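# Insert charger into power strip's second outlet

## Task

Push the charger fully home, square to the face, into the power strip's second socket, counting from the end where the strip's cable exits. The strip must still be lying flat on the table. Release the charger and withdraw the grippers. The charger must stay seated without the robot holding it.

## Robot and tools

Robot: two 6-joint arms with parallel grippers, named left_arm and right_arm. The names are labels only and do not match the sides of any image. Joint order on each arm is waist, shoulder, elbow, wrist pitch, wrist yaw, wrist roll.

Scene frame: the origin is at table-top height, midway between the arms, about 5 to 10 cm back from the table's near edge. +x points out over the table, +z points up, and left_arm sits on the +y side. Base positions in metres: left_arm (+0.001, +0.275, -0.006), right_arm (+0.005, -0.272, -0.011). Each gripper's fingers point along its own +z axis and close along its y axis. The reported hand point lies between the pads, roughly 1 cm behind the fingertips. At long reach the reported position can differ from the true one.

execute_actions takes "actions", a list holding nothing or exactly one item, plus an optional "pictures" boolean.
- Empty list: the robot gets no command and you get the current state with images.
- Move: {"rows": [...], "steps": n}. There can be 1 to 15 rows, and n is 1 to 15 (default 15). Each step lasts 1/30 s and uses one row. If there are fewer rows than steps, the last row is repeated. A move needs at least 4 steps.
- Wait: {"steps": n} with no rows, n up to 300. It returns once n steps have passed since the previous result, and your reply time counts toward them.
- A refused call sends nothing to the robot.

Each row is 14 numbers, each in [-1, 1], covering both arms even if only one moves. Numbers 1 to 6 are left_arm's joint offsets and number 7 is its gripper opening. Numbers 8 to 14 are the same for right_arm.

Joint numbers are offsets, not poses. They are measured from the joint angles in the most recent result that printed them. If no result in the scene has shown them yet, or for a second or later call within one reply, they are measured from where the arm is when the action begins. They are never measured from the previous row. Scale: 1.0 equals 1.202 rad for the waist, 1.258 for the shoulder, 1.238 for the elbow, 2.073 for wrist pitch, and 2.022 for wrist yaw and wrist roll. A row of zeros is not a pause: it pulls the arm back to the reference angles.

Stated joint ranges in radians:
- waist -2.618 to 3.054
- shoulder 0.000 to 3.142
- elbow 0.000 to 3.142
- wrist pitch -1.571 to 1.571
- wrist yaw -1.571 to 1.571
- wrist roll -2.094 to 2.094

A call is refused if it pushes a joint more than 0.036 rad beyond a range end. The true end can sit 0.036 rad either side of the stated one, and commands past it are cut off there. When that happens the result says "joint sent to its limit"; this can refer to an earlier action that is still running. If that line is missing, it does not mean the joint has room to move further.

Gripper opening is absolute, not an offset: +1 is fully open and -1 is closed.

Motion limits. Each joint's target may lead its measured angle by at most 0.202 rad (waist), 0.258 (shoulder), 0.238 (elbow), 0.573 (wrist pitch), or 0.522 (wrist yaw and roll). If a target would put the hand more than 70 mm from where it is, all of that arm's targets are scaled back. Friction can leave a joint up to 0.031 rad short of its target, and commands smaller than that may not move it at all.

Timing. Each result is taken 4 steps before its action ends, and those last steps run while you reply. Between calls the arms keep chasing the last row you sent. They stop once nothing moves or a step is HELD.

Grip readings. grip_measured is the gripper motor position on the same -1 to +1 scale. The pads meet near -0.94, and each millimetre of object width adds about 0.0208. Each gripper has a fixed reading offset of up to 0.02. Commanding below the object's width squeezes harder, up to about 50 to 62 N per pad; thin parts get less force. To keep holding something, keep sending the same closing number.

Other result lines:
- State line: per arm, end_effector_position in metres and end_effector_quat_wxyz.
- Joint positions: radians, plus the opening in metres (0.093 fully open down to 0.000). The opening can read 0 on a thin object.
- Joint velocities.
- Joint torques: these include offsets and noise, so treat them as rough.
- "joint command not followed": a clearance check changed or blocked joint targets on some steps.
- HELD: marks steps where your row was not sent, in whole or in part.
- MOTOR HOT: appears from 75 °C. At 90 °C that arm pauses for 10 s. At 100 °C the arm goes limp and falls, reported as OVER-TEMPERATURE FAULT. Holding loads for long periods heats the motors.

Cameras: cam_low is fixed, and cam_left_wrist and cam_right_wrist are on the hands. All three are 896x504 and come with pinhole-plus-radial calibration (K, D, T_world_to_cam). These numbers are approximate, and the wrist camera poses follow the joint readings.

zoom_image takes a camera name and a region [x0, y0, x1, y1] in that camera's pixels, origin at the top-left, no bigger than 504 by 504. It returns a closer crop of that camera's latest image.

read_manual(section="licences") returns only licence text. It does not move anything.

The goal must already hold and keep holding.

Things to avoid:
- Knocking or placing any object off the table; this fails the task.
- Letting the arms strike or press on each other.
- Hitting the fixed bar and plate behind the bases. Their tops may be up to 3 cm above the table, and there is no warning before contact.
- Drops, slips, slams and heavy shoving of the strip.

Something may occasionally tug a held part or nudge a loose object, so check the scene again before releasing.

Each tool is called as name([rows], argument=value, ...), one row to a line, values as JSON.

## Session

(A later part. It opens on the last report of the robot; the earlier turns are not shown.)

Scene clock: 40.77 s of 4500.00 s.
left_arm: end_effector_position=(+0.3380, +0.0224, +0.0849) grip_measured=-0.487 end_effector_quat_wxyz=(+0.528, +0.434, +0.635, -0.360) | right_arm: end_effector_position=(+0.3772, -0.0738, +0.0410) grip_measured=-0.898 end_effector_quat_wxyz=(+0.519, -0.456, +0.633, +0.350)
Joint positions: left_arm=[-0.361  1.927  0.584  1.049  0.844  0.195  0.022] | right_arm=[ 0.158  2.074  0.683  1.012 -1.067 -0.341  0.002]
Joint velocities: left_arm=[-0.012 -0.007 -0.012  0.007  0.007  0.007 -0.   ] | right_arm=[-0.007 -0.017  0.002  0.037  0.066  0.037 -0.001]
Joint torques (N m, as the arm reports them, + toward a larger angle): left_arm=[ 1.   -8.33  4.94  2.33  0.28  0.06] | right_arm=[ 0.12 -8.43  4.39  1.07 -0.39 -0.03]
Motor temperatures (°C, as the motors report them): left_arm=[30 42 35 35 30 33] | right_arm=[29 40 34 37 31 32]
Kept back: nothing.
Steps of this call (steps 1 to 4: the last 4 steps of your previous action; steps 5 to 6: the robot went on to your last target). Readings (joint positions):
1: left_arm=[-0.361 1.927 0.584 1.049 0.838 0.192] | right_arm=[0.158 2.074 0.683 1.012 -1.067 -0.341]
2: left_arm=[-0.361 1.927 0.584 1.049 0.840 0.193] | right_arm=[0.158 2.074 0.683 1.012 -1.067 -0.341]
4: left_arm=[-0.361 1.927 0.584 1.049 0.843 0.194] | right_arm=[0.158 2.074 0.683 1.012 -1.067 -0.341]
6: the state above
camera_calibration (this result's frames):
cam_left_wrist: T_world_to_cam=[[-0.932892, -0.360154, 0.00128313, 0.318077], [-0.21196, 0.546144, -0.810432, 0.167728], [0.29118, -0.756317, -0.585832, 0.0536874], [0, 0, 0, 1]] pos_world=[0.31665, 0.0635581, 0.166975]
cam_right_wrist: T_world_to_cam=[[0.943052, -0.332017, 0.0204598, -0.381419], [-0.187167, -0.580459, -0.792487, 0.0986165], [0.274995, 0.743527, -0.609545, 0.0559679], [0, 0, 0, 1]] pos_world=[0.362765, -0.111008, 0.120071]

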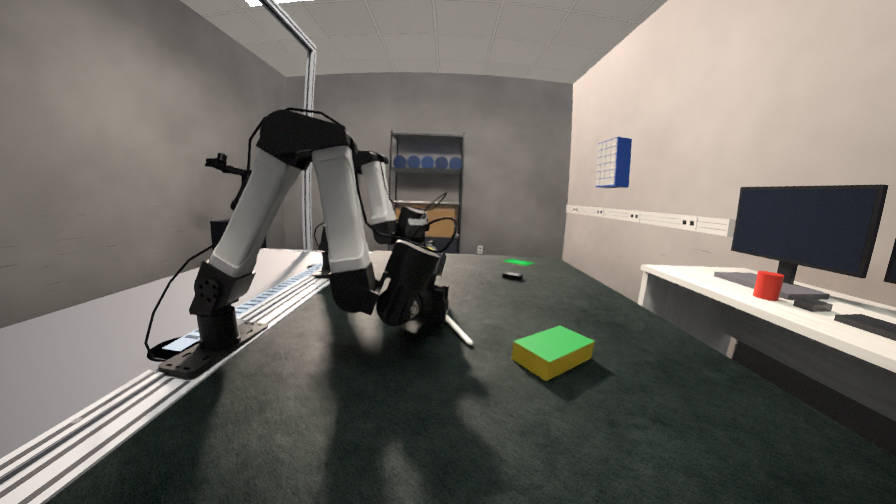

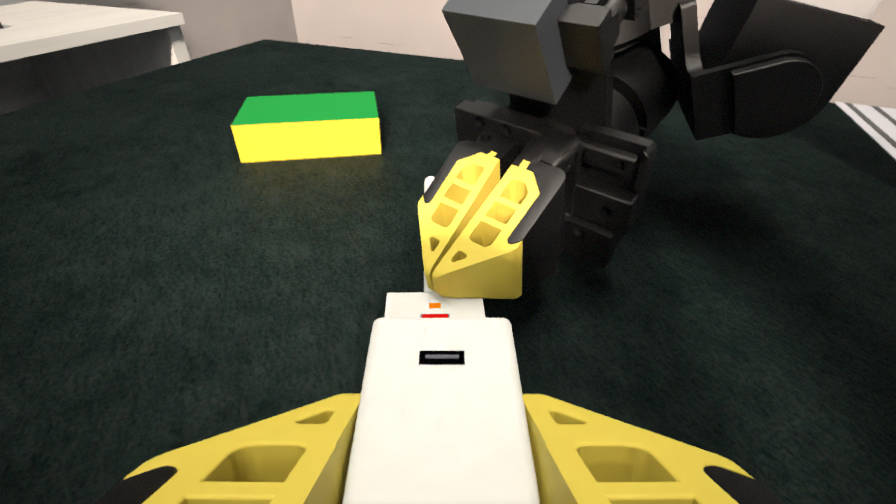

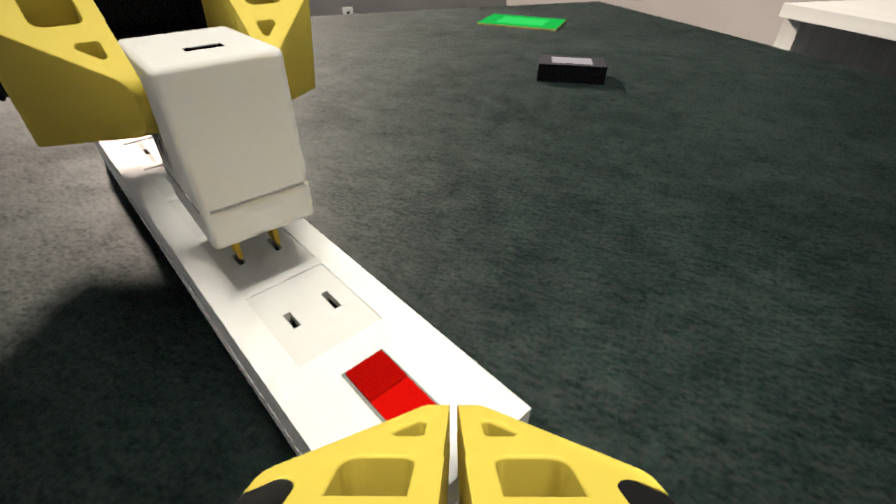

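execute_actions([
  {"rows": [
[0.004,0.010,-0.004,0.014,0,0.003,-0.6, 0,0,0,-0.04,0,0,-0.9],
[0.004,0.014,-0.004,0.014,0,0.003,-0.6, 0,0,0,-0.04,0,0,-0.9],
[0.004,0.017,-0.004,0.014,0,0.003,-0.6, 0,0,0,-0.04,0,0,-0.9],
[0.004,0.019,-0.004,0.014,0,0.003,-0.6, 0,0,0,-0.04,0,0,-0.9],
[0.004,0.021,-0.004,0.014,0,0.003,-0.6, 0,0,0,-0.04,0,0,-0.9],
[0.004,0.023,-0.004,0.014,0,0.003,-0.6, 0,0,0,-0.04,0,0,-0.9],
[0.004,0.024,-0.004,0.014,0,0.003,-0.6, 0,0,0,-0.04,0,0,-0.9]
], "steps": 12},
])

execute_actions([
  {"steps": 5},
], pictures=true)

zoom_image(camera="cam_right_wrist", region=[190, 170, 350, 290])

Scene clock: 41.63 s of 4500.00 s.
left_arm: end_effector_position=(+0.3377, +0.0222, +0.0821) grip_measured=-0.487 end_effector_quat_wxyz=(+0.526, +0.435, +0.635, -0.361) | right_arm: end_effector_position=(+0.3772, -0.0738, +0.0410) grip_measured=-0.898 end_effector_quat_wxyz=(+0.519, -0.456, +0.633, +0.350)
Joint positions: left_arm=[-0.361  1.939  0.584  1.058  0.847  0.196  0.022] | right_arm=[ 0.158  2.074  0.683  1.012 -1.067 -0.341  0.002]
Joint velocities: left_arm=[ 0.002  0.007  0.002  0.066  0.037 -0.051 -0.001] | right_arm=[-0.002  0.002  0.007 -0.022 -0.007 -0.037 -0.001]
Joint torques (N m, as the arm reports them, + toward a larger angle): left_arm=[ 0.62 -6.78  4.62  2.16  0.19  0.  ] | right_arm=[ 0.11 -8.47  4.37  1.07 -0.4  -0.02]
Motor temperatures (°C, as the motors report them): left_arm=[30 42 35 35 30 33] | right_arm=[29 40 34 37 31 32]
Steps of this call (steps 1 to 18: the robot went on to your last target; steps 19 to 26: the first 8 steps of this action). Readings (joint positions):
19: left_arm=[-0.361 1.927 0.584 1.049 0.847 0.196] | right_arm=[0.158 2.074 0.683 1.012 -1.067 -0.341]
20: left_arm=[-0.361 1.927 0.584 1.050 0.847 0.196] | right_arm=[0.158 2.074 0.683 1.012 -1.067 -0.341]
22: left_arm=[-0.361 1.928 0.584 1.051 0.847 0.196] | right_arm=[0.158 2.074 0.683 1.012 -1.067 -0.341]
26: the state above

Scene clock: 41.80 s of 4500.00 s.
left_arm: end_effector_position=(+0.3378, +0.0221, +0.0820) grip_measured=-0.487 end_effector_quat_wxyz=(+0.527, +0.435, +0.635, -0.361) | right_arm: end_effector_position=(+0.3772, -0.0738, +0.0410) grip_measured=-0.898 end_effector_quat_wxyz=(+0.519, -0.456, +0.633, +0.350)
Joint positions: left_arm=[-0.361  1.94   0.584  1.061  0.847  0.196  0.022] | right_arm=[ 0.158  2.074  0.683  1.012 -1.067 -0.341  0.002]
Joint velocities: left_arm=[-0.012  0.002 -0.027  0.022 -0.022 -0.051  0.001] | right_arm=[ 0.012  0.007 -0.022 -0.022  0.022 -0.037 -0.001]
Joint torques (N m, as the arm reports them, + toward a larger angle): left_arm=[ 0.55 -6.79  4.89  2.29  0.17  0.01] | right_arm=[ 0.16 -8.45  4.4   1.07 -0.4  -0.02]
Motor temperatures (°C, as the motors report them): left_arm=[30 42 35 35 30 33] | right_arm=[29 40 34 37 31 32]
Kept back: nothing.
Steps of this call (steps 1 to 4: the last 4 steps of your previous action; step 5: the robot went on to your last target). Readings (joint positions):
1: left_arm=[-0.361 1.939 0.584 1.060 0.847 0.196] | right_arm=[0.158 2.074 0.683 1.012 -1.067 -0.341]
2: left_arm=[-0.361 1.940 0.584 1.060 0.847 0.196] | right_arm=[0.158 2.074 0.683 1.012 -1.067 -0.341]
4: left_arm=[-0.361 1.940 0.584 1.061 0.847 0.196] | right_arm=[0.158 2.074 0.683 1.012 -1.067 -0.341]
5: the state above
camera_calibration (this result's frames):
cam_left_wrist: T_world_to_cam=[[-0.934015, -0.357228, 0.00187227, 0.318072], [-0.210809, 0.546939, -0.810196, 0.165099], [0.288401, -0.75713, -0.586157, 0.0528737], [0, 0, 0, 1]] pos_world=[0.31664, 0.0633572, 0.164159]
cam_right_wrist: T_world_to_cam=[[0.943052, -0.332017, 0.0204598, -0.381419], [-0.187167, -0.580459, -0.792487, 0.0986165], [0.274995, 0.743527, -0.609545, 0.0559679], [0, 0, 0, 1]] pos_world=[0.362765, -0.111008, 0.120071]

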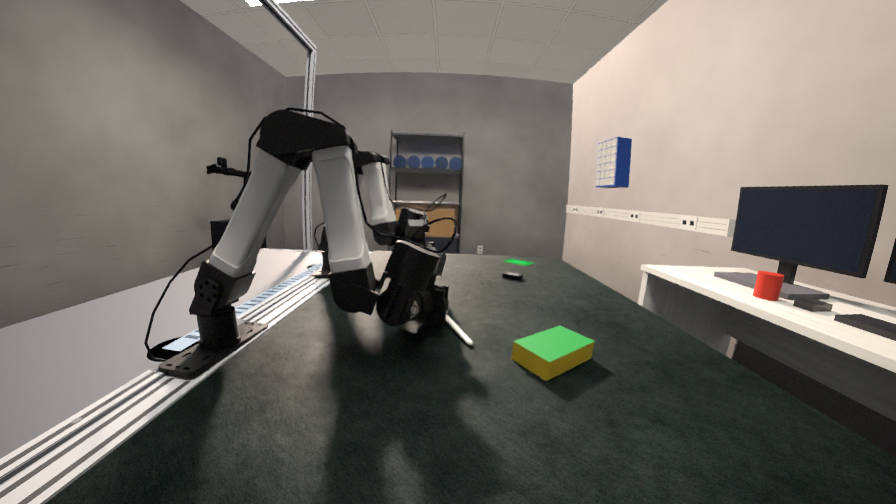

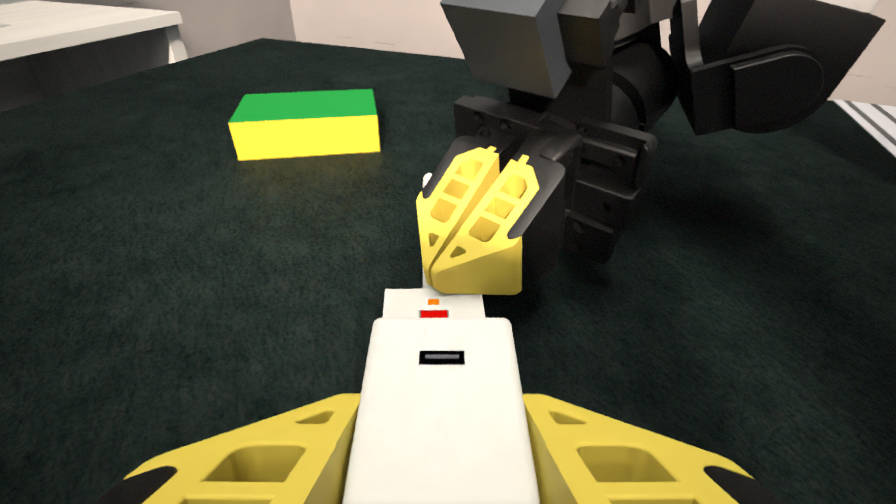

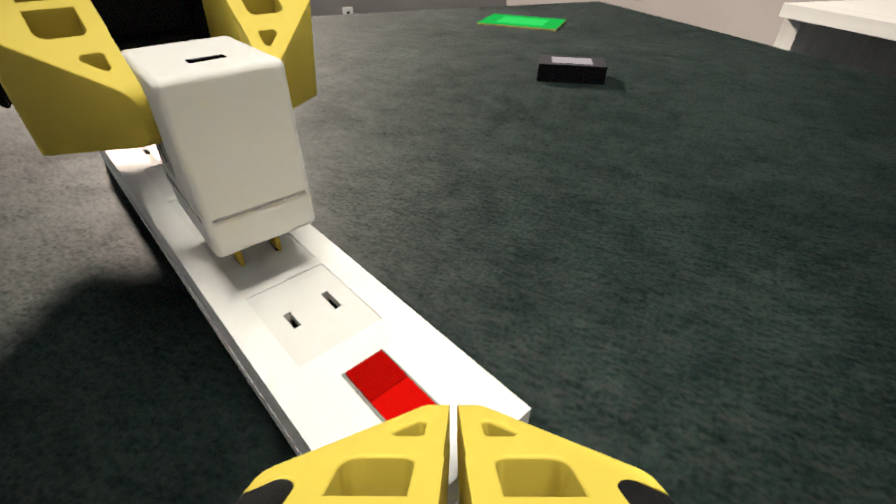

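Region (190, 170, 350, 290) of cam_right_wrist's 896x504 image, scaled by 3.150, with more detail than that image has; it fills the top 378 rows of this view, and the rest is white.

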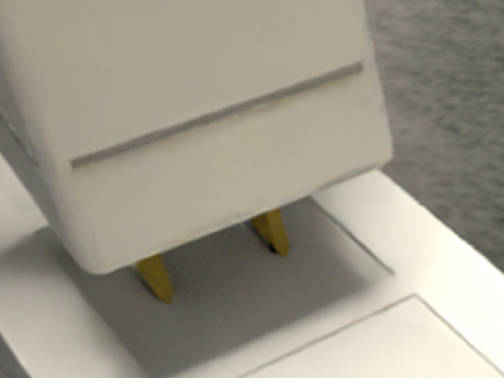

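zoom_image(camera="cam_right_wrist", region=[220, 225, 300, 280])

Region (220, 225, 300, 280) of cam_right_wrist's 896x504 image, scaled by 6.300, with more detail than that image has; it fills the top 346 rows of this view, and the rest is white.

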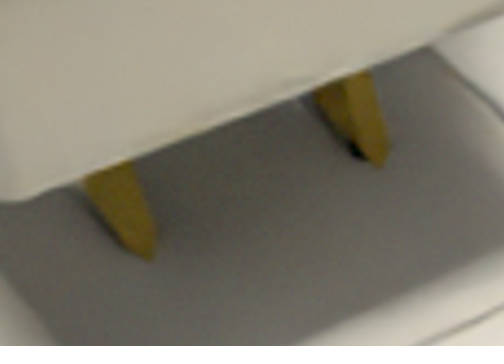

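execute_actions([
  {"rows": [
[0.004,0.010,-0.004,0.009,-0.008,0,-0.6, 0,0,0,-0.04,0,0,-0.9],
[0.004,0.010,-0.004,0.009,-0.012,0,-0.6, 0,0,0,-0.04,0,0,-0.9],
[0.004,0.010,-0.004,0.009,-0.016,0,-0.6, 0,0,0,-0.04,0,0,-0.9]
], "steps": 14},
])

Scene clock: 42.97 s of 4500.00 s.
left_arm: end_effector_position=(+0.3390, +0.0226, +0.0821) grip_measured=-0.487 end_effector_quat_wxyz=(+0.528, +0.434, +0.636, -0.358) | right_arm: end_effector_position=(+0.3771, -0.0738, +0.0410) grip_measured=-0.898 end_effector_quat_wxyz=(+0.518, -0.456, +0.633, +0.350)
Joint positions: left_arm=[-0.361  1.94   0.584  1.062  0.84   0.196  0.022] | right_arm=[ 0.158  2.074  0.683  1.012 -1.068 -0.341  0.002]
Joint velocities: left_arm=[ 0.002 -0.012 -0.007  0.007  0.022 -0.066 -0.   ] | right_arm=[ 0.012 -0.012 -0.002 -0.037 -0.081  0.007 -0.001]
Joint torques (N m, as the arm reports them, + toward a larger angle): left_arm=[ 0.5  -7.29  4.86  2.21 -0.03 -0.04] | right_arm=[ 0.13 -8.4   4.39  1.07 -0.39 -0.03]
Motor temperatures (°C, as the motors report them): left_arm=[30 42 35 35 30 33] | right_arm=[29 40 34 37 31 32]
Steps of this call (steps 1 to 15: the robot went on to your last target; steps 16 to 25: nothing new was sent; steps 26 to 35: the first 10 steps of this action). Readings (joint positions):
26: left_arm=[-0.361 1.940 0.584 1.061 0.847 0.196] | right_arm=[0.158 2.074 0.683 1.012 -1.067 -0.341]
27: left_arm=[-0.361 1.940 0.584 1.061 0.846 0.196] | right_arm=[0.158 2.074 0.683 1.012 -1.067 -0.341]
29: left_arm=[-0.361 1.940 0.584 1.062 0.841 0.196] | right_arm=[0.158 2.074 0.683 1.012 -1.067 -0.341]
33: left_arm=[-0.361 1.940 0.584 1.062 0.840 0.196] | right_arm=[0.158 2.074 0.683 1.012 -1.068 -0.341]
35: the state above

execute_actions([
  {"rows": [
[0.004,0.010,-0.034,0.009,-0.013,0,-0.6, 0,0,0,-0.04,0,0,-0.9],
[0.004,0.010,-0.034,0.009,-0.013,0,-0.6, 0,0,0,-0.04,0,0,-0.9],
[0.004,0.010,-0.016,0.009,-0.013,0,-0.6, 0,0,0,-0.04,0,0,-0.9]
], "steps": 10},
])

execute_actions([
  {"steps": 5},
], pictures=true)

zoom_image(camera="cam_right_wrist", region=[190, 170, 350, 290])

Scene clock: 43.47 s of 4500.00 s.
left_arm: end_effector_position=(+0.3381, +0.0235, +0.0819) grip_measured=-0.487 end_effector_quat_wxyz=(+0.531, +0.433, +0.635, -0.356) | right_arm: end_effector_position=(+0.3771, -0.0738, +0.0410) grip_measured=-0.898 end_effector_quat_wxyz=(+0.518, -0.456, +0.633, +0.350)
Joint positions: left_arm=[-0.361  1.94   0.575  1.076  0.835  0.196  0.022] | right_arm=[ 0.158  2.074  0.683  1.012 -1.068 -0.341  0.002]
Joint velocities: left_arm=[-0.017  0.002 -0.007  0.051 -0.007  0.037  0.   ] | right_arm=[-0.012 -0.007  0.002 -0.007 -0.022 -0.022  0.   ]
Joint torques (N m, as the arm reports them, + toward a larger angle): left_arm=[ 0.51 -7.47  4.19  2.07  0.   -0.03] | right_arm=[ 0.11 -8.42  4.34  1.08 -0.39 -0.03]
Motor temperatures (°C, as the motors report them): left_arm=[30 42 35 35 30 33] | right_arm=[29 40 34 37 31 32]
Steps of this call (steps 1 to 4: the last 4 steps of your previous action; steps 5 to 9: the robot went on to your last target; steps 10 to 15: the first 6 steps of this action). Readings (joint positions):
10: left_arm=[-0.361 1.940 0.581 1.064 0.839 0.196] | right_arm=[0.158 2.074 0.683 1.012 -1.068 -0.341]
11: left_arm=[-0.361 1.940 0.576 1.072 0.837 0.196] | right_arm=[0.158 2.074 0.683 1.012 -1.068 -0.341]
13: left_arm=[-0.361 1.940 0.575 1.076 0.836 0.196] | right_arm=[0.158 2.074 0.683 1.012 -1.068 -0.341]
15: the state above

Scene clock: 43.63 s of 4500.00 s.
left_arm: end_effector_position=(+0.3381, +0.0235, +0.0819) grip_measured=-0.487 end_effector_quat_wxyz=(+0.531, +0.433, +0.635, -0.356) | right_arm: end_effector_position=(+0.3771, -0.0738, +0.0410) grip_measured=-0.898 end_effector_quat_wxyz=(+0.518, -0.456, +0.633, +0.350)
Joint positions: left_arm=[-0.361  1.94   0.575  1.076  0.835  0.196  0.022] | right_arm=[ 0.158  2.074  0.683  1.012 -1.068 -0.341  0.002]
Joint velocities: left_arm=[ 0.007 -0.012  0.002  0.007 -0.066 -0.037  0.   ] | right_arm=[ 0.007  0.002  0.002 -0.066 -0.007 -0.066 -0.   ]
Joint torques (N m, as the arm reports them, + toward a larger angle): left_arm=[ 0.51 -7.23  4.24  2.08  0.   -0.04] | right_arm=[ 0.14 -8.45  4.37  1.07 -0.39 -0.02]
Motor temperatures (°C, as the motors report them): left_arm=[30 42 35 35 30 33] | right_arm=[29 40 34 37 31 32]
Kept back: nothing.
Steps of this call (steps 1 to 4: the last 4 steps of your previous action; step 5: the robot went on to your last target). Readings (joint positions):
1: left_arm=[-0.361 1.940 0.575 1.076 0.835 0.196] | right_arm=[0.158 2.074 0.683 1.012 -1.068 -0.341]
2: left_arm=[-0.361 1.940 0.575 1.076 0.835 0.196] | right_arm=[0.158 2.074 0.683 1.012 -1.068 -0.341]
4: left_arm=[-0.361 1.940 0.575 1.076 0.835 0.196] | right_arm=[0.158 2.074 0.683 1.012 -1.068 -0.341]
5: the state above
camera_calibration (this result's frames):
cam_left_wrist: T_world_to_cam=[[-0.929896, -0.367782, -0.00546681, 0.318236], [-0.210797, 0.545041, -0.811477, 0.164451], [0.301426, -0.753437, -0.584358, 0.0490721], [0, 0, 0, 1]] pos_world=[0.315801, 0.0643819, 0.163863]
cam_right_wrist: T_world_to_cam=[[0.943172, -0.331701, 0.0200419, -0.381344], [-0.187298, -0.580452, -0.792462, 0.098634], [0.274494, 0.743674, -0.609592, 0.0561544], [0, 0, 0, 1]] pos_world=[0.362733, -0.111, 0.120038]

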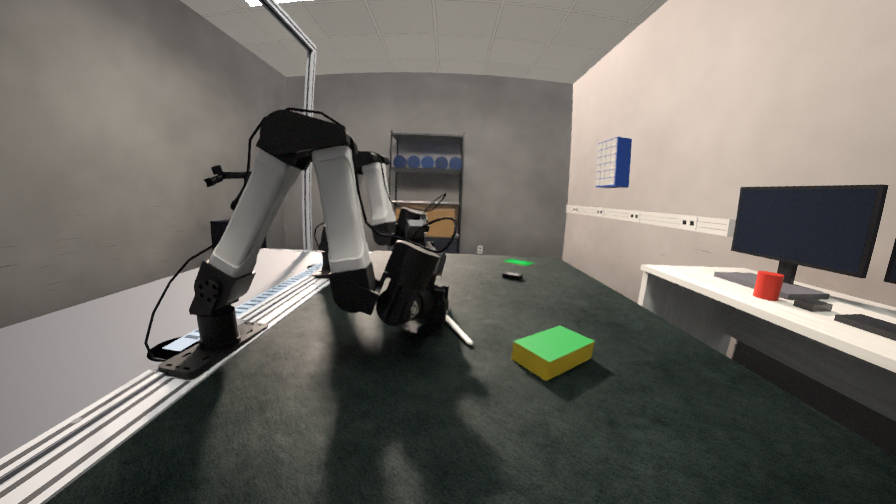

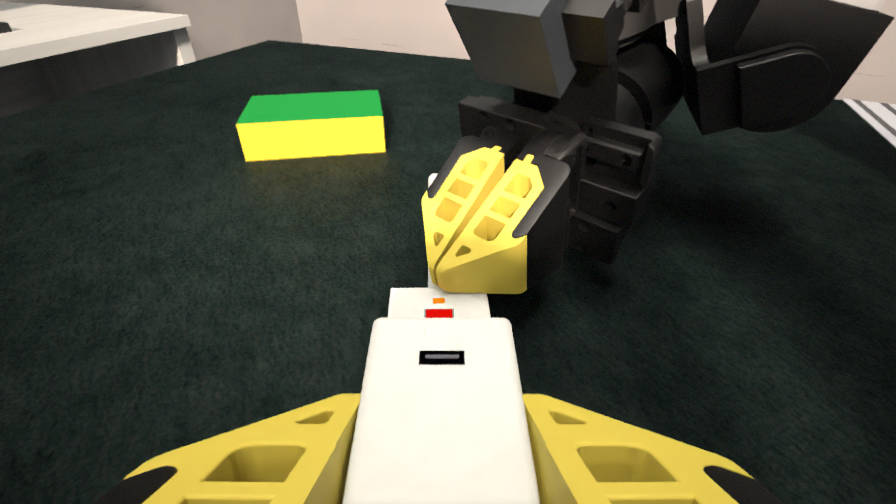

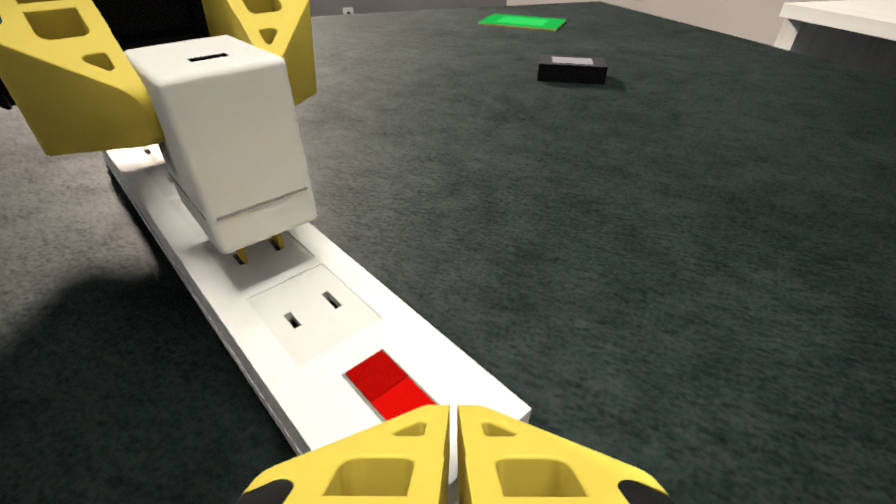

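Region (190, 170, 350, 290) of cam_right_wrist's 896x504 image, scaled by 3.150, with more detail than that image has; it fills the top 378 rows of this view, and the rest is white.

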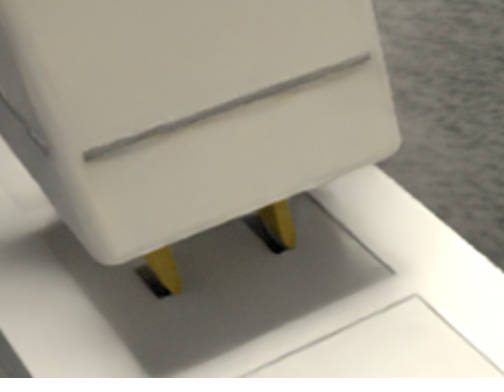

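execute_actions([
  {"rows": [
[0.004,0.010,-0.034,0.002,0.002,0,-0.6, 0,0,0,-0.04,0,0,-0.9],
[0.004,0.010,-0.034,0.002,0.002,0,-0.6, 0,0,0,-0.04,0,0,-0.9],
[0.004,0.010,-0.016,0.002,0.002,0,-0.6, 0,0,0,-0.04,0,0,-0.9]
], "steps": 10},
])

execute_actions([
  {"steps": 5},
], pictures=true)

zoom_image(camera="cam_right_wrist", region=[190, 170, 350, 290])

Scene clock: 44.27 s of 4500.00 s.
left_arm: end_effector_position=(+0.3363, +0.0241, +0.0804) grip_measured=-0.487 end_effector_quat_wxyz=(+0.530, +0.433, +0.637, -0.356) | right_arm: end_effector_position=(+0.3770, -0.0737, +0.0410) grip_measured=-0.898 end_effector_quat_wxyz=(+0.518, -0.456, +0.633, +0.351)
Joint positions: left_arm=[-0.361  1.94   0.567  1.08   0.835  0.196  0.022] | right_arm=[ 0.158  2.074  0.683  1.012 -1.069 -0.341  0.002]
Joint velocities: left_arm=[-0.002 -0.017 -0.012 -0.007 -0.022 -0.066 -0.   ] | right_arm=[-0.012 -0.017  0.002  0.037 -0.007  0.007  0.001]
Joint torques (N m, as the arm reports them, + toward a larger angle): left_arm=[ 0.61 -6.96  4.29  2.02  0.23 -0.05] | right_arm=[ 0.11 -8.44  4.32  1.08 -0.39 -0.02]
Motor temperatures (°C, as the motors report them): left_arm=[30 42 35 35 30 33] | right_arm=[29 40 34 37 31 32]
Steps of this call (steps 1 to 13: the robot went on to your last target; steps 14 to 19: the first 6 steps of this action). Readings (joint positions):
14: left_arm=[-0.361 1.940 0.573 1.078 0.835 0.196] | right_arm=[0.158 2.074 0.683 1.012 -1.068 -0.341]
15: left_arm=[-0.361 1.940 0.568 1.084 0.835 0.196] | right_arm=[0.158 2.074 0.683 1.012 -1.068 -0.341]
17: left_arm=[-0.361 1.940 0.567 1.080 0.835 0.196] | right_arm=[0.158 2.074 0.683 1.012 -1.069 -0.341]
19: the state above

Scene clock: 44.43 s of 4500.00 s.
left_arm: end_effector_position=(+0.3363, +0.0241, +0.0804) grip_measured=-0.487 end_effector_quat_wxyz=(+0.530, +0.433, +0.637, -0.356) | right_arm: end_effector_position=(+0.3770, -0.0737, +0.0410) grip_measured=-0.898 end_effector_quat_wxyz=(+0.518, -0.456, +0.633, +0.351)
Joint positions: left_arm=[-0.361  1.94   0.567  1.08   0.835  0.196  0.022] | right_arm=[ 0.158  2.074  0.683  1.012 -1.069 -0.341  0.002]
Joint velocities: left_arm=[-0.007  0.007  0.027 -0.022 -0.007  0.051  0.001] | right_arm=[ 0.002 -0.017 -0.022  0.037 -0.066 -0.007 -0.001]
Joint torques (N m, as the arm reports them, + toward a larger angle): left_arm=[ 0.47 -7.27  4.11  2.04  0.22 -0.05] | right_arm=[ 0.12 -8.47  4.33  1.08 -0.4  -0.03]
Motor temperatures (°C, as the motors report them): left_arm=[30 42 35 35 30 33] | right_arm=[29 40 34 37 31 32]
Kept back: nothing.
Steps of this call (steps 1 to 4: the last 4 steps of your previous action; step 5: the robot went on to your last target). Readings (joint positions):
1: left_arm=[-0.361 1.940 0.567 1.080 0.835 0.196] | right_arm=[0.158 2.074 0.683 1.012 -1.069 -0.341]
2: left_arm=[-0.361 1.940 0.567 1.080 0.835 0.196] | right_arm=[0.158 2.074 0.683 1.012 -1.069 -0.341]
4: left_arm=[-0.361 1.940 0.567 1.080 0.835 0.196] | right_arm=[0.158 2.074 0.683 1.012 -1.069 -0.341]
5: the state above
camera_calibration (this result's frames):
cam_left_wrist: T_world_to_cam=[[-0.929783, -0.368093, -0.00331626, 0.316677], [-0.213298, 0.546078, -0.810125, 0.163215], [0.300013, -0.752533, -0.586247, 0.0498188], [0, 0, 0, 1]] pos_world=[0.314308, 0.064929, 0.162481]
cam_right_wrist: T_world_to_cam=[[0.94341, -0.331053, 0.0195465, -0.381225], [-0.18725, -0.580403, -0.792509, 0.0986093], [0.273707, 0.744, -0.609547, 0.056466], [0, 0, 0, 1]] pos_world=[0.362661, -0.110983, 0.120019]

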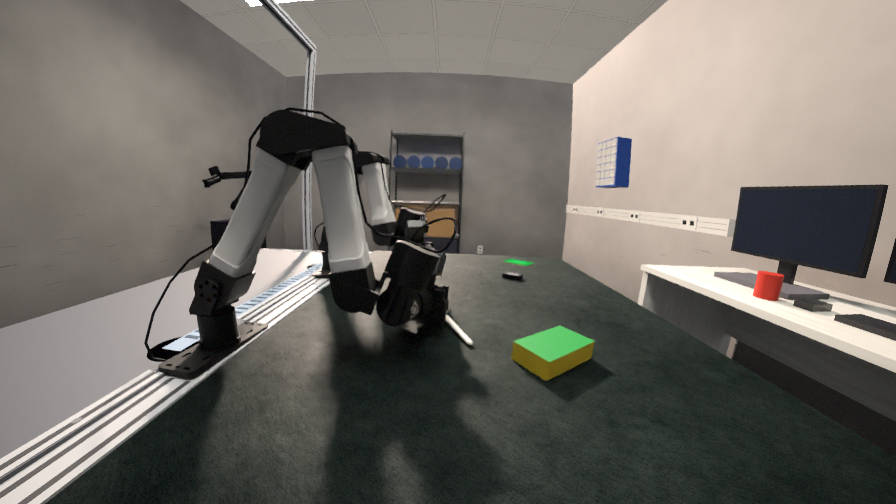

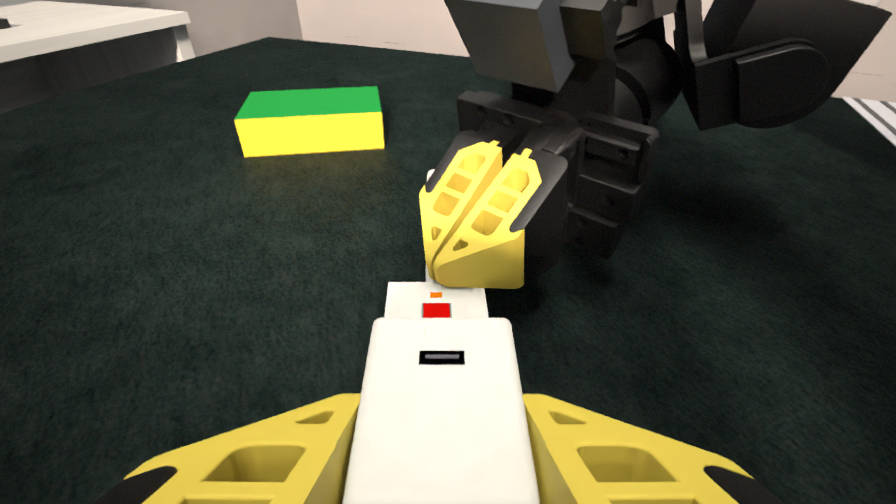

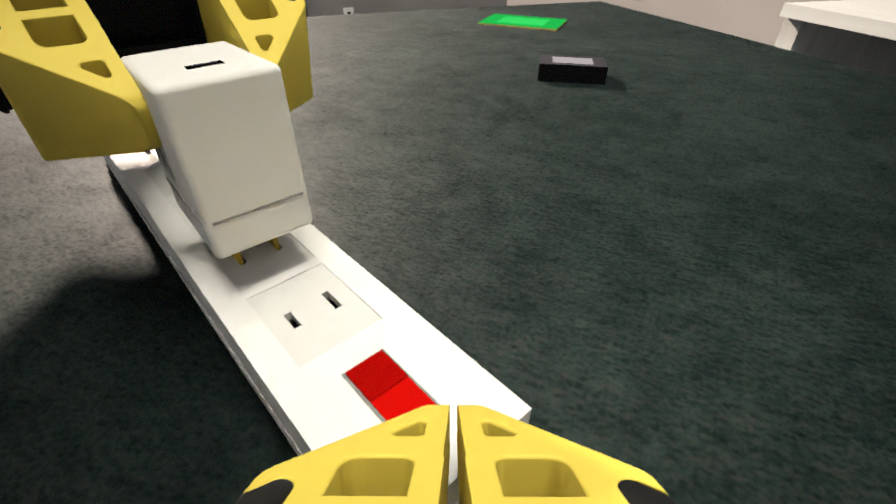

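Region (190, 170, 350, 290) of cam_right_wrist's 896x504 image, scaled by 3.150, with more detail than that image has; it fills the top 378 rows of this view, and the rest is white.

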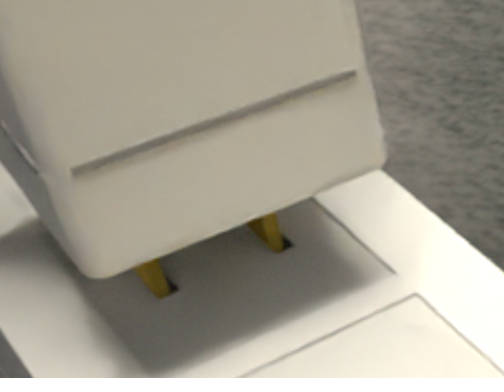

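execute_actions([
  {"rows": [
[0.004,0.014,-0.010,0.002,-0.004,0,-0.6, 0,0,0,-0.04,0,0,-0.9],
[0.004,0.019,-0.010,0.003,-0.006,0,-0.6, 0,0,0,-0.04,0,0,-0.9],
[0.004,0.024,-0.010,0.005,-0.006,0,-0.6, 0,0,0,-0.04,0,0,-0.9],
[0.004,0.029,-0.010,0.007,-0.006,0,-0.6, 0,0,0,-0.04,0,0,-0.9],
[0.004,0.034,-0.010,0.009,-0.006,0,-0.6, 0,0,0,-0.04,0,0,-0.9],
[0.004,0.039,-0.010,0.011,-0.006,0,-0.6, 0,0,0,-0.04,0,0,-0.9],
[0.004,0.044,-0.010,0.013,-0.006,0,-0.6, 0,0,0,-0.04,0,0,-0.9],
[0.004,0.049,-0.010,0.015,-0.006,0,-0.6, 0,0,0,-0.04,0,0,-0.9],
[0.004,0.054,-0.010,0.017,-0.006,0,-0.6, 0,0,0,-0.04,0,0,-0.9],
[0.004,0.059,-0.010,0.019,-0.006,0,-0.6, 0,0,0,-0.04,0,0,-0.9],
[0.004,0.063,-0.010,0.020,-0.006,0,-0.6, 0,0,0,-0.04,0,0,-0.9]
], "steps": 15},
])

execute_actions([
  {"steps": 5},
], pictures=true)

Scene clock: 45.20 s of 4500.00 s.
left_arm: end_effector_position=(+0.3370, +0.0240, +0.0717) grip_measured=-0.487 end_effector_quat_wxyz=(+0.529, +0.433, +0.637, -0.356) | right_arm: end_effector_position=(+0.3766, -0.0736, +0.0410) grip_measured=-0.898 end_effector_quat_wxyz=(+0.518, -0.457, +0.632, +0.352)
Joint positions: left_arm=[-0.361  1.981  0.567  1.12   0.835  0.196  0.022] | right_arm=[ 0.158  2.074  0.683  1.011 -1.071 -0.341  0.002]
Joint velocities: left_arm=[ 0.012  0.071  0.012  0.139  0.007 -0.007  0.   ] | right_arm=[ 0.012 -0.017 -0.012 -0.007 -0.022 -0.037 -0.   ]
Joint torques (N m, as the arm reports them, + toward a larger angle): left_arm=[ 0.5  -5.84  3.81  1.85 -0.01 -0.05] | right_arm=[ 0.18 -8.44  4.36  1.09 -0.39 -0.02]
Motor temperatures (°C, as the motors report them): left_arm=[30 42 35 35 30 33] | right_arm=[29 41 34 37 31 32]
Steps of this call (steps 1 to 12: the robot went on to your last target; steps 13 to 23: the first 11 steps of this action). Readings (joint positions):
13: left_arm=[-0.361 1.940 0.567 1.080 0.834 0.196] | right_arm=[0.158 2.074 0.683 1.012 -1.069 -0.341]
14: left_arm=[-0.361 1.940 0.567 1.080 0.834 0.196] | right_arm=[0.158 2.074 0.683 1.012 -1.069 -0.341]
16: left_arm=[-0.361 1.946 0.567 1.083 0.833 0.196] | right_arm=[0.158 2.074 0.683 1.012 -1.069 -0.341]
20: left_arm=[-0.361 1.971 0.567 1.101 0.832 0.196] | right_arm=[0.158 2.074 0.683 1.011 -1.070 -0.341]
23: the state above

Scene clock: 45.37 s of 4500.00 s.
left_arm: end_effector_position=(+0.3370, +0.0237, +0.0717) grip_measured=-0.487 end_effector_quat_wxyz=(+0.531, +0.434, +0.635, -0.356) | right_arm: end_effector_position=(+0.3766, -0.0736, +0.0410) grip_measured=-0.898 end_effector_quat_wxyz=(+0.518, -0.457, +0.632, +0.352)
Joint positions: left_arm=[-0.361  1.987  0.567  1.132  0.838  0.196  0.022] | right_arm=[ 0.158  2.074  0.683  1.011 -1.071 -0.341  0.002]
Joint velocities: left_arm=[ 0.002  0.002 -0.002 -0.007 -0.007  0.007  0.   ] | right_arm=[-0.007 -0.017  0.017  0.007 -0.022  0.037 -0.   ]
Joint torques (N m, as the arm reports them, + toward a larger angle): left_arm=[ 0.45 -5.7   3.73  1.94  0.02 -0.01] | right_arm=[ 0.15 -8.44  4.36  1.08 -0.38 -0.03]
Motor temperatures (°C, as the motors report them): left_arm=[30 42 35 35 30 33] | right_arm=[29 41 34 37 31 32]
Kept back: nothing.
Steps of this call (steps 1 to 4: the last 4 steps of your previous action; step 5: the robot went on to your last target). Readings (joint positions):
1: left_arm=[-0.361 1.984 0.567 1.125 0.836 0.196] | right_arm=[0.158 2.074 0.683 1.011 -1.071 -0.341]
2: left_arm=[-0.361 1.985 0.567 1.128 0.837 0.196] | right_arm=[0.158 2.074 0.683 1.011 -1.071 -0.341]
4: left_arm=[-0.361 1.987 0.567 1.132 0.838 0.196] | right_arm=[0.158 2.074 0.683 1.011 -1.071 -0.341]
5: the state above
camera_calibration (this result's frames):
cam_left_wrist: T_world_to_cam=[[-0.930731, -0.365651, -0.00630007, 0.317585], [-0.208568, 0.544883, -0.812159, 0.155165], [0.3004, -0.754587, -0.583402, 0.0439284], [0, 0, 0, 1]] pos_world=[0.314752, 0.0647262, 0.153647]
cam_right_wrist: T_world_to_cam=[[0.944118, -0.329093, 0.0184013, -0.380898], [-0.186797, -0.580219, -0.79275, 0.0984764], [0.271565, 0.745012, -0.609269, 0.0573389], [0, 0, 0, 1]] pos_world=[0.362436, -0.110931, 0.120011]

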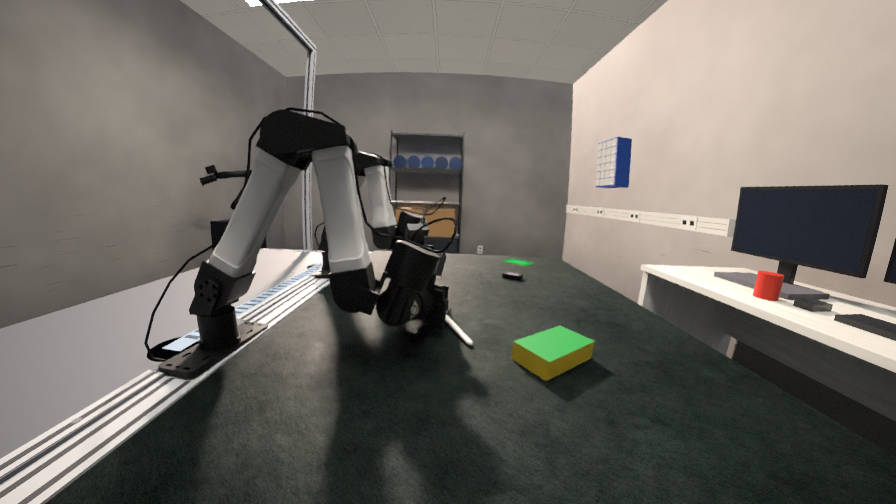

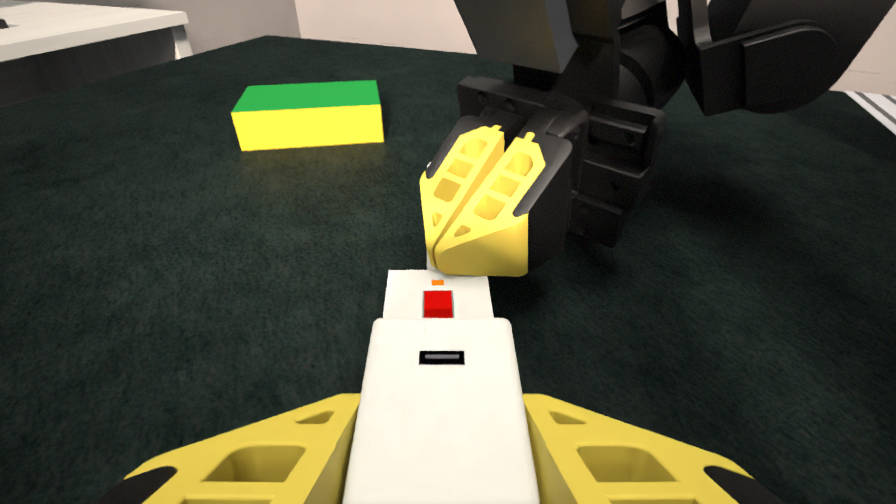

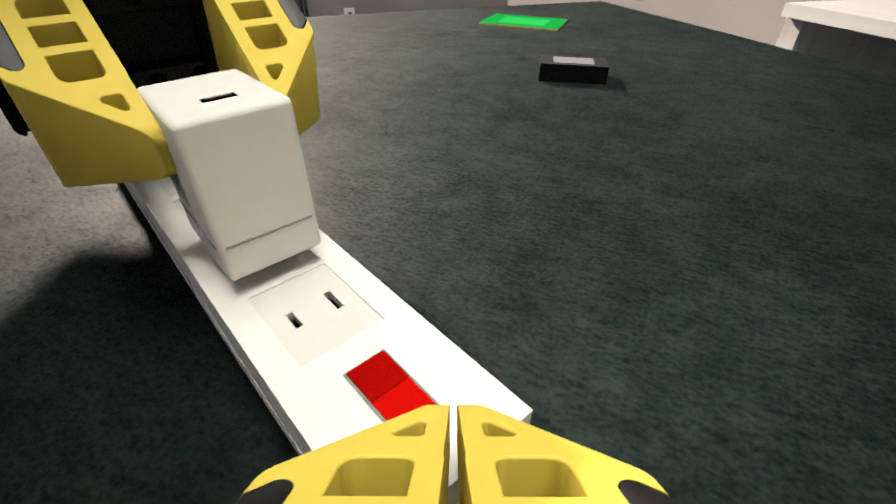

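execute_actions([
  {"rows": [
[0,0.005,0,0.004,0,0,-0.5, 0,0,0,-0.04,0,0,-0.9],
[0,0,0,0.008,0,0,-0.3, 0,0,0,-0.04,0,0,-0.9],
[0,0,0,0.010,0,0,0.0, 0,0,0,-0.04,0,0,-0.9],
[0,-0.01,0,0.010,0,0,0.3, 0,0,0,-0.04,0,0,-0.9],
[0,-0.03,0.01,0.005,0,0,0.3, 0,0,0,-0.04,0,0,-0.9],
[0,-0.055,0.022,-0.015,0,0,0.3, 0,0,0,-0.04,0,0,-0.9],
[0,-0.08,0.035,-0.04,0,0,0.3, 0,0,0,-0.04,0,0,-0.9],
[0,-0.105,0.048,-0.065,0,0,0.3, 0,0,0,-0.04,0,0,-0.9],
[0,-0.13,0.061,-0.09,0,0,0.3, 0,0,0,-0.04,0,0,-0.9],
[0,-0.155,0.074,-0.115,0,0,0.3, 0,0,0,-0.04,0,0,-0.9],
[0,-0.18,0.087,-0.14,0,0,0.3, 0,0,0,-0.04,0,0,-0.9],
[0,-0.205,0.10,-0.17,0,0,0.3, 0,0,0,-0.04,0,0,-0.9],
[0,-0.225,0.12,-0.20,-0.01,-0.01,0.3, 0,0,0,-0.04,0,0,-0.9],
[-0.01,-0.245,0.15,-0.235,-0.025,-0.03,0.3, 0,0,0,-0.04,0,0,-0.9],
[-0.02,-0.258,0.185,-0.275,-0.04,-0.05,0.3, 0,0,0,-0.04,0,0,-0.9]
], "steps": 15},
])

Scene clock: 48.93 s of 4500.00 s.
left_arm: end_effector_position=(+0.3439, +0.0205, +0.1151) grip_measured=+0.298 end_effector_quat_wxyz=(+0.547, +0.438, +0.621, -0.353) | right_arm: end_effector_position=(+0.3766, -0.0736, +0.0409) grip_measured=-0.898 end_effector_quat_wxyz=(+0.518, -0.457, +0.632, +0.352)
Joint positions: left_arm=[-0.361  1.843  0.614  0.983  0.839  0.196  0.059] | right_arm=[ 0.158  2.074  0.683  1.011 -1.071 -0.341  0.002]
Joint velocities: left_arm=[ 0.002 -0.994  0.535 -1.092  0.007 -0.007  0.   ] | right_arm=[ 0.007  0.022  0.007 -0.007  0.037 -0.037 -0.   ]
Joint torques (N m, as the arm reports them, + toward a larger angle): left_arm=[  0.31 -10.16   8.54   2.2    0.16  -0.04] | right_arm=[ 0.14 -8.44  4.38  1.06 -0.4  -0.03]
Motor temperatures (°C, as the motors report them): left_arm=[30 42 35 35 30 33] | right_arm=[29 41 34 37 31 32]
Steps of this call (steps 1 to 30: the robot went on to your last target; steps 31 to 90: nothing new was sent; then 0.20 s passed at rest; steps 91 to 101: the first 11 steps of this action). Readings (joint positions):
91: left_arm=[-0.361 1.987 0.567 1.134 0.839 0.196] | right_arm=[0.158 2.074 0.683 1.011 -1.071 -0.341]
92: left_arm=[-0.361 1.987 0.567 1.135 0.839 0.196] | right_arm=[0.158 2.074 0.683 1.011 -1.071 -0.341]
94: left_arm=[-0.361 1.987 0.567 1.137 0.839 0.196] | right_arm=[0.158 2.074 0.683 1.011 -1.071 -0.341]
98: left_arm=[-0.361 1.936 0.571 1.084 0.839 0.196] | right_arm=[0.158 2.074 0.683 1.011 -1.071 -0.341]
101: the state above

execute_actions([
  {"rows": [
[-0.030,-0.144,0.175,-0.25,-0.055,-0.075,0.2, 0,0,0,-0.04,0,0,-0.9],
[-0.040,-0.144,0.21,-0.305,-0.072,-0.10,0.1, 0,0,0,-0.04,0,0,-0.9],
[-0.051,-0.144,0.247,-0.36,-0.089,-0.128,0.0, 0,0,0,-0.04,0,0,-0.9],
[-0.062,-0.144,0.285,-0.42,-0.106,-0.156,-0.1, 0,0,0,-0.04,0,0,-0.9],
[-0.073,-0.144,0.323,-0.48,-0.123,-0.184,-0.2, 0,0,0,-0.04,0,0,-0.9],
[-0.084,-0.144,0.361,-0.535,-0.14,-0.212,-0.3, 0,0,0,-0.04,0,0,-0.9],
[-0.095,-0.144,0.40,-0.59,-0.157,-0.24,-0.4, 0,0,0,-0.04,0,0,-0.9],
[-0.106,-0.144,0.44,-0.645,-0.174,-0.268,-0.5, 0,0,0,-0.04,0,0,-0.9],
[-0.116,-0.14,0.483,-0.695,-0.191,-0.296,-0.6, 0,0,0,-0.04,0,0,-0.9],
[-0.126,-0.13,0.528,-0.74,-0.208,-0.324,-0.7, 0,0,0,-0.04,0,0,-0.9],
[-0.136,-0.115,0.575,-0.78,-0.225,-0.352,-0.8, 0,0,0,-0.04,0,0,-0.9],
[-0.146,-0.095,0.622,-0.82,-0.242,-0.38,-0.9, 0,0,0,-0.04,0,0,-0.9],
[-0.156,-0.073,0.67,-0.86,-0.259,-0.408,-0.95, 0,0,0,-0.04,0,0,-0.9],
[-0.166,-0.05,0.717,-0.898,-0.275,-0.438,-0.95, 0,0,0,-0.04,0,0,-0.9],
[-0.174,-0.026,0.764,-0.932,-0.291,-0.468,-0.95, 0,0,0,-0.04,0,0,-0.9]
], "steps": 15},
])

Scene clock: 49.77 s of 4500.00 s.
left_arm: end_effector_position=(+0.3676, -0.0107, +0.1885) grip_measured=-0.749 end_effector_quat_wxyz=(+0.309, +0.197, +0.854, -0.368) | right_arm: end_effector_position=(+0.3766, -0.0736, +0.0409) grip_measured=-0.898 end_effector_quat_wxyz=(+0.518, -0.457, +0.632, +0.352)
Joint positions: left_arm=[-0.495  1.663  1.211 -0.233  0.528 -0.289  0.009] | right_arm=[ 0.158  2.074  0.683  1.011 -1.071 -0.341  0.002]
Joint velocities: left_arm=[-0.364  0.144  1.595 -2.718 -0.96  -1.473 -0.101] | right_arm=[ 0.002 -0.007  0.002  0.022  0.037 -0.007 -0.   ]
Joint torques (N m, as the arm reports them, + toward a larger angle): left_arm=[-0.37 -6.66 10.66  2.1   0.14 -0.06] | right_arm=[ 0.13 -8.45  4.37  1.07 -0.39 -0.03]
Motor temperatures (°C, as the motors report them): left_arm=[30 42 35 35 30 33] | right_arm=[29 41 34 37 31 32]
Steps of this call (steps 1 to 4: the last 4 steps of your previous action; steps 5 to 14: the robot went on to your last target; steps 15 to 25: the first 11 steps of this action). Readings (joint positions):
15: left_arm=[-0.377 1.659 0.790 0.582 0.770 0.102] | right_arm=[0.158 2.074 0.683 1.011 -1.071 -0.341]
16: left_arm=[-0.381 1.659 0.803 0.540 0.759 0.085] | right_arm=[0.158 2.074 0.683 1.011 -1.071 -0.341]
18: left_arm=[-0.399 1.659 0.863 0.405 0.722 0.029] | right_arm=[0.158 2.074 0.683 1.011 -1.071 -0.341]
22: left_arm=[-0.455 1.659 1.054 0.055 0.618 -0.139] | right_arm=[0.158 2.074 0.683 1.011 -1.071 -0.341]
25: the state above


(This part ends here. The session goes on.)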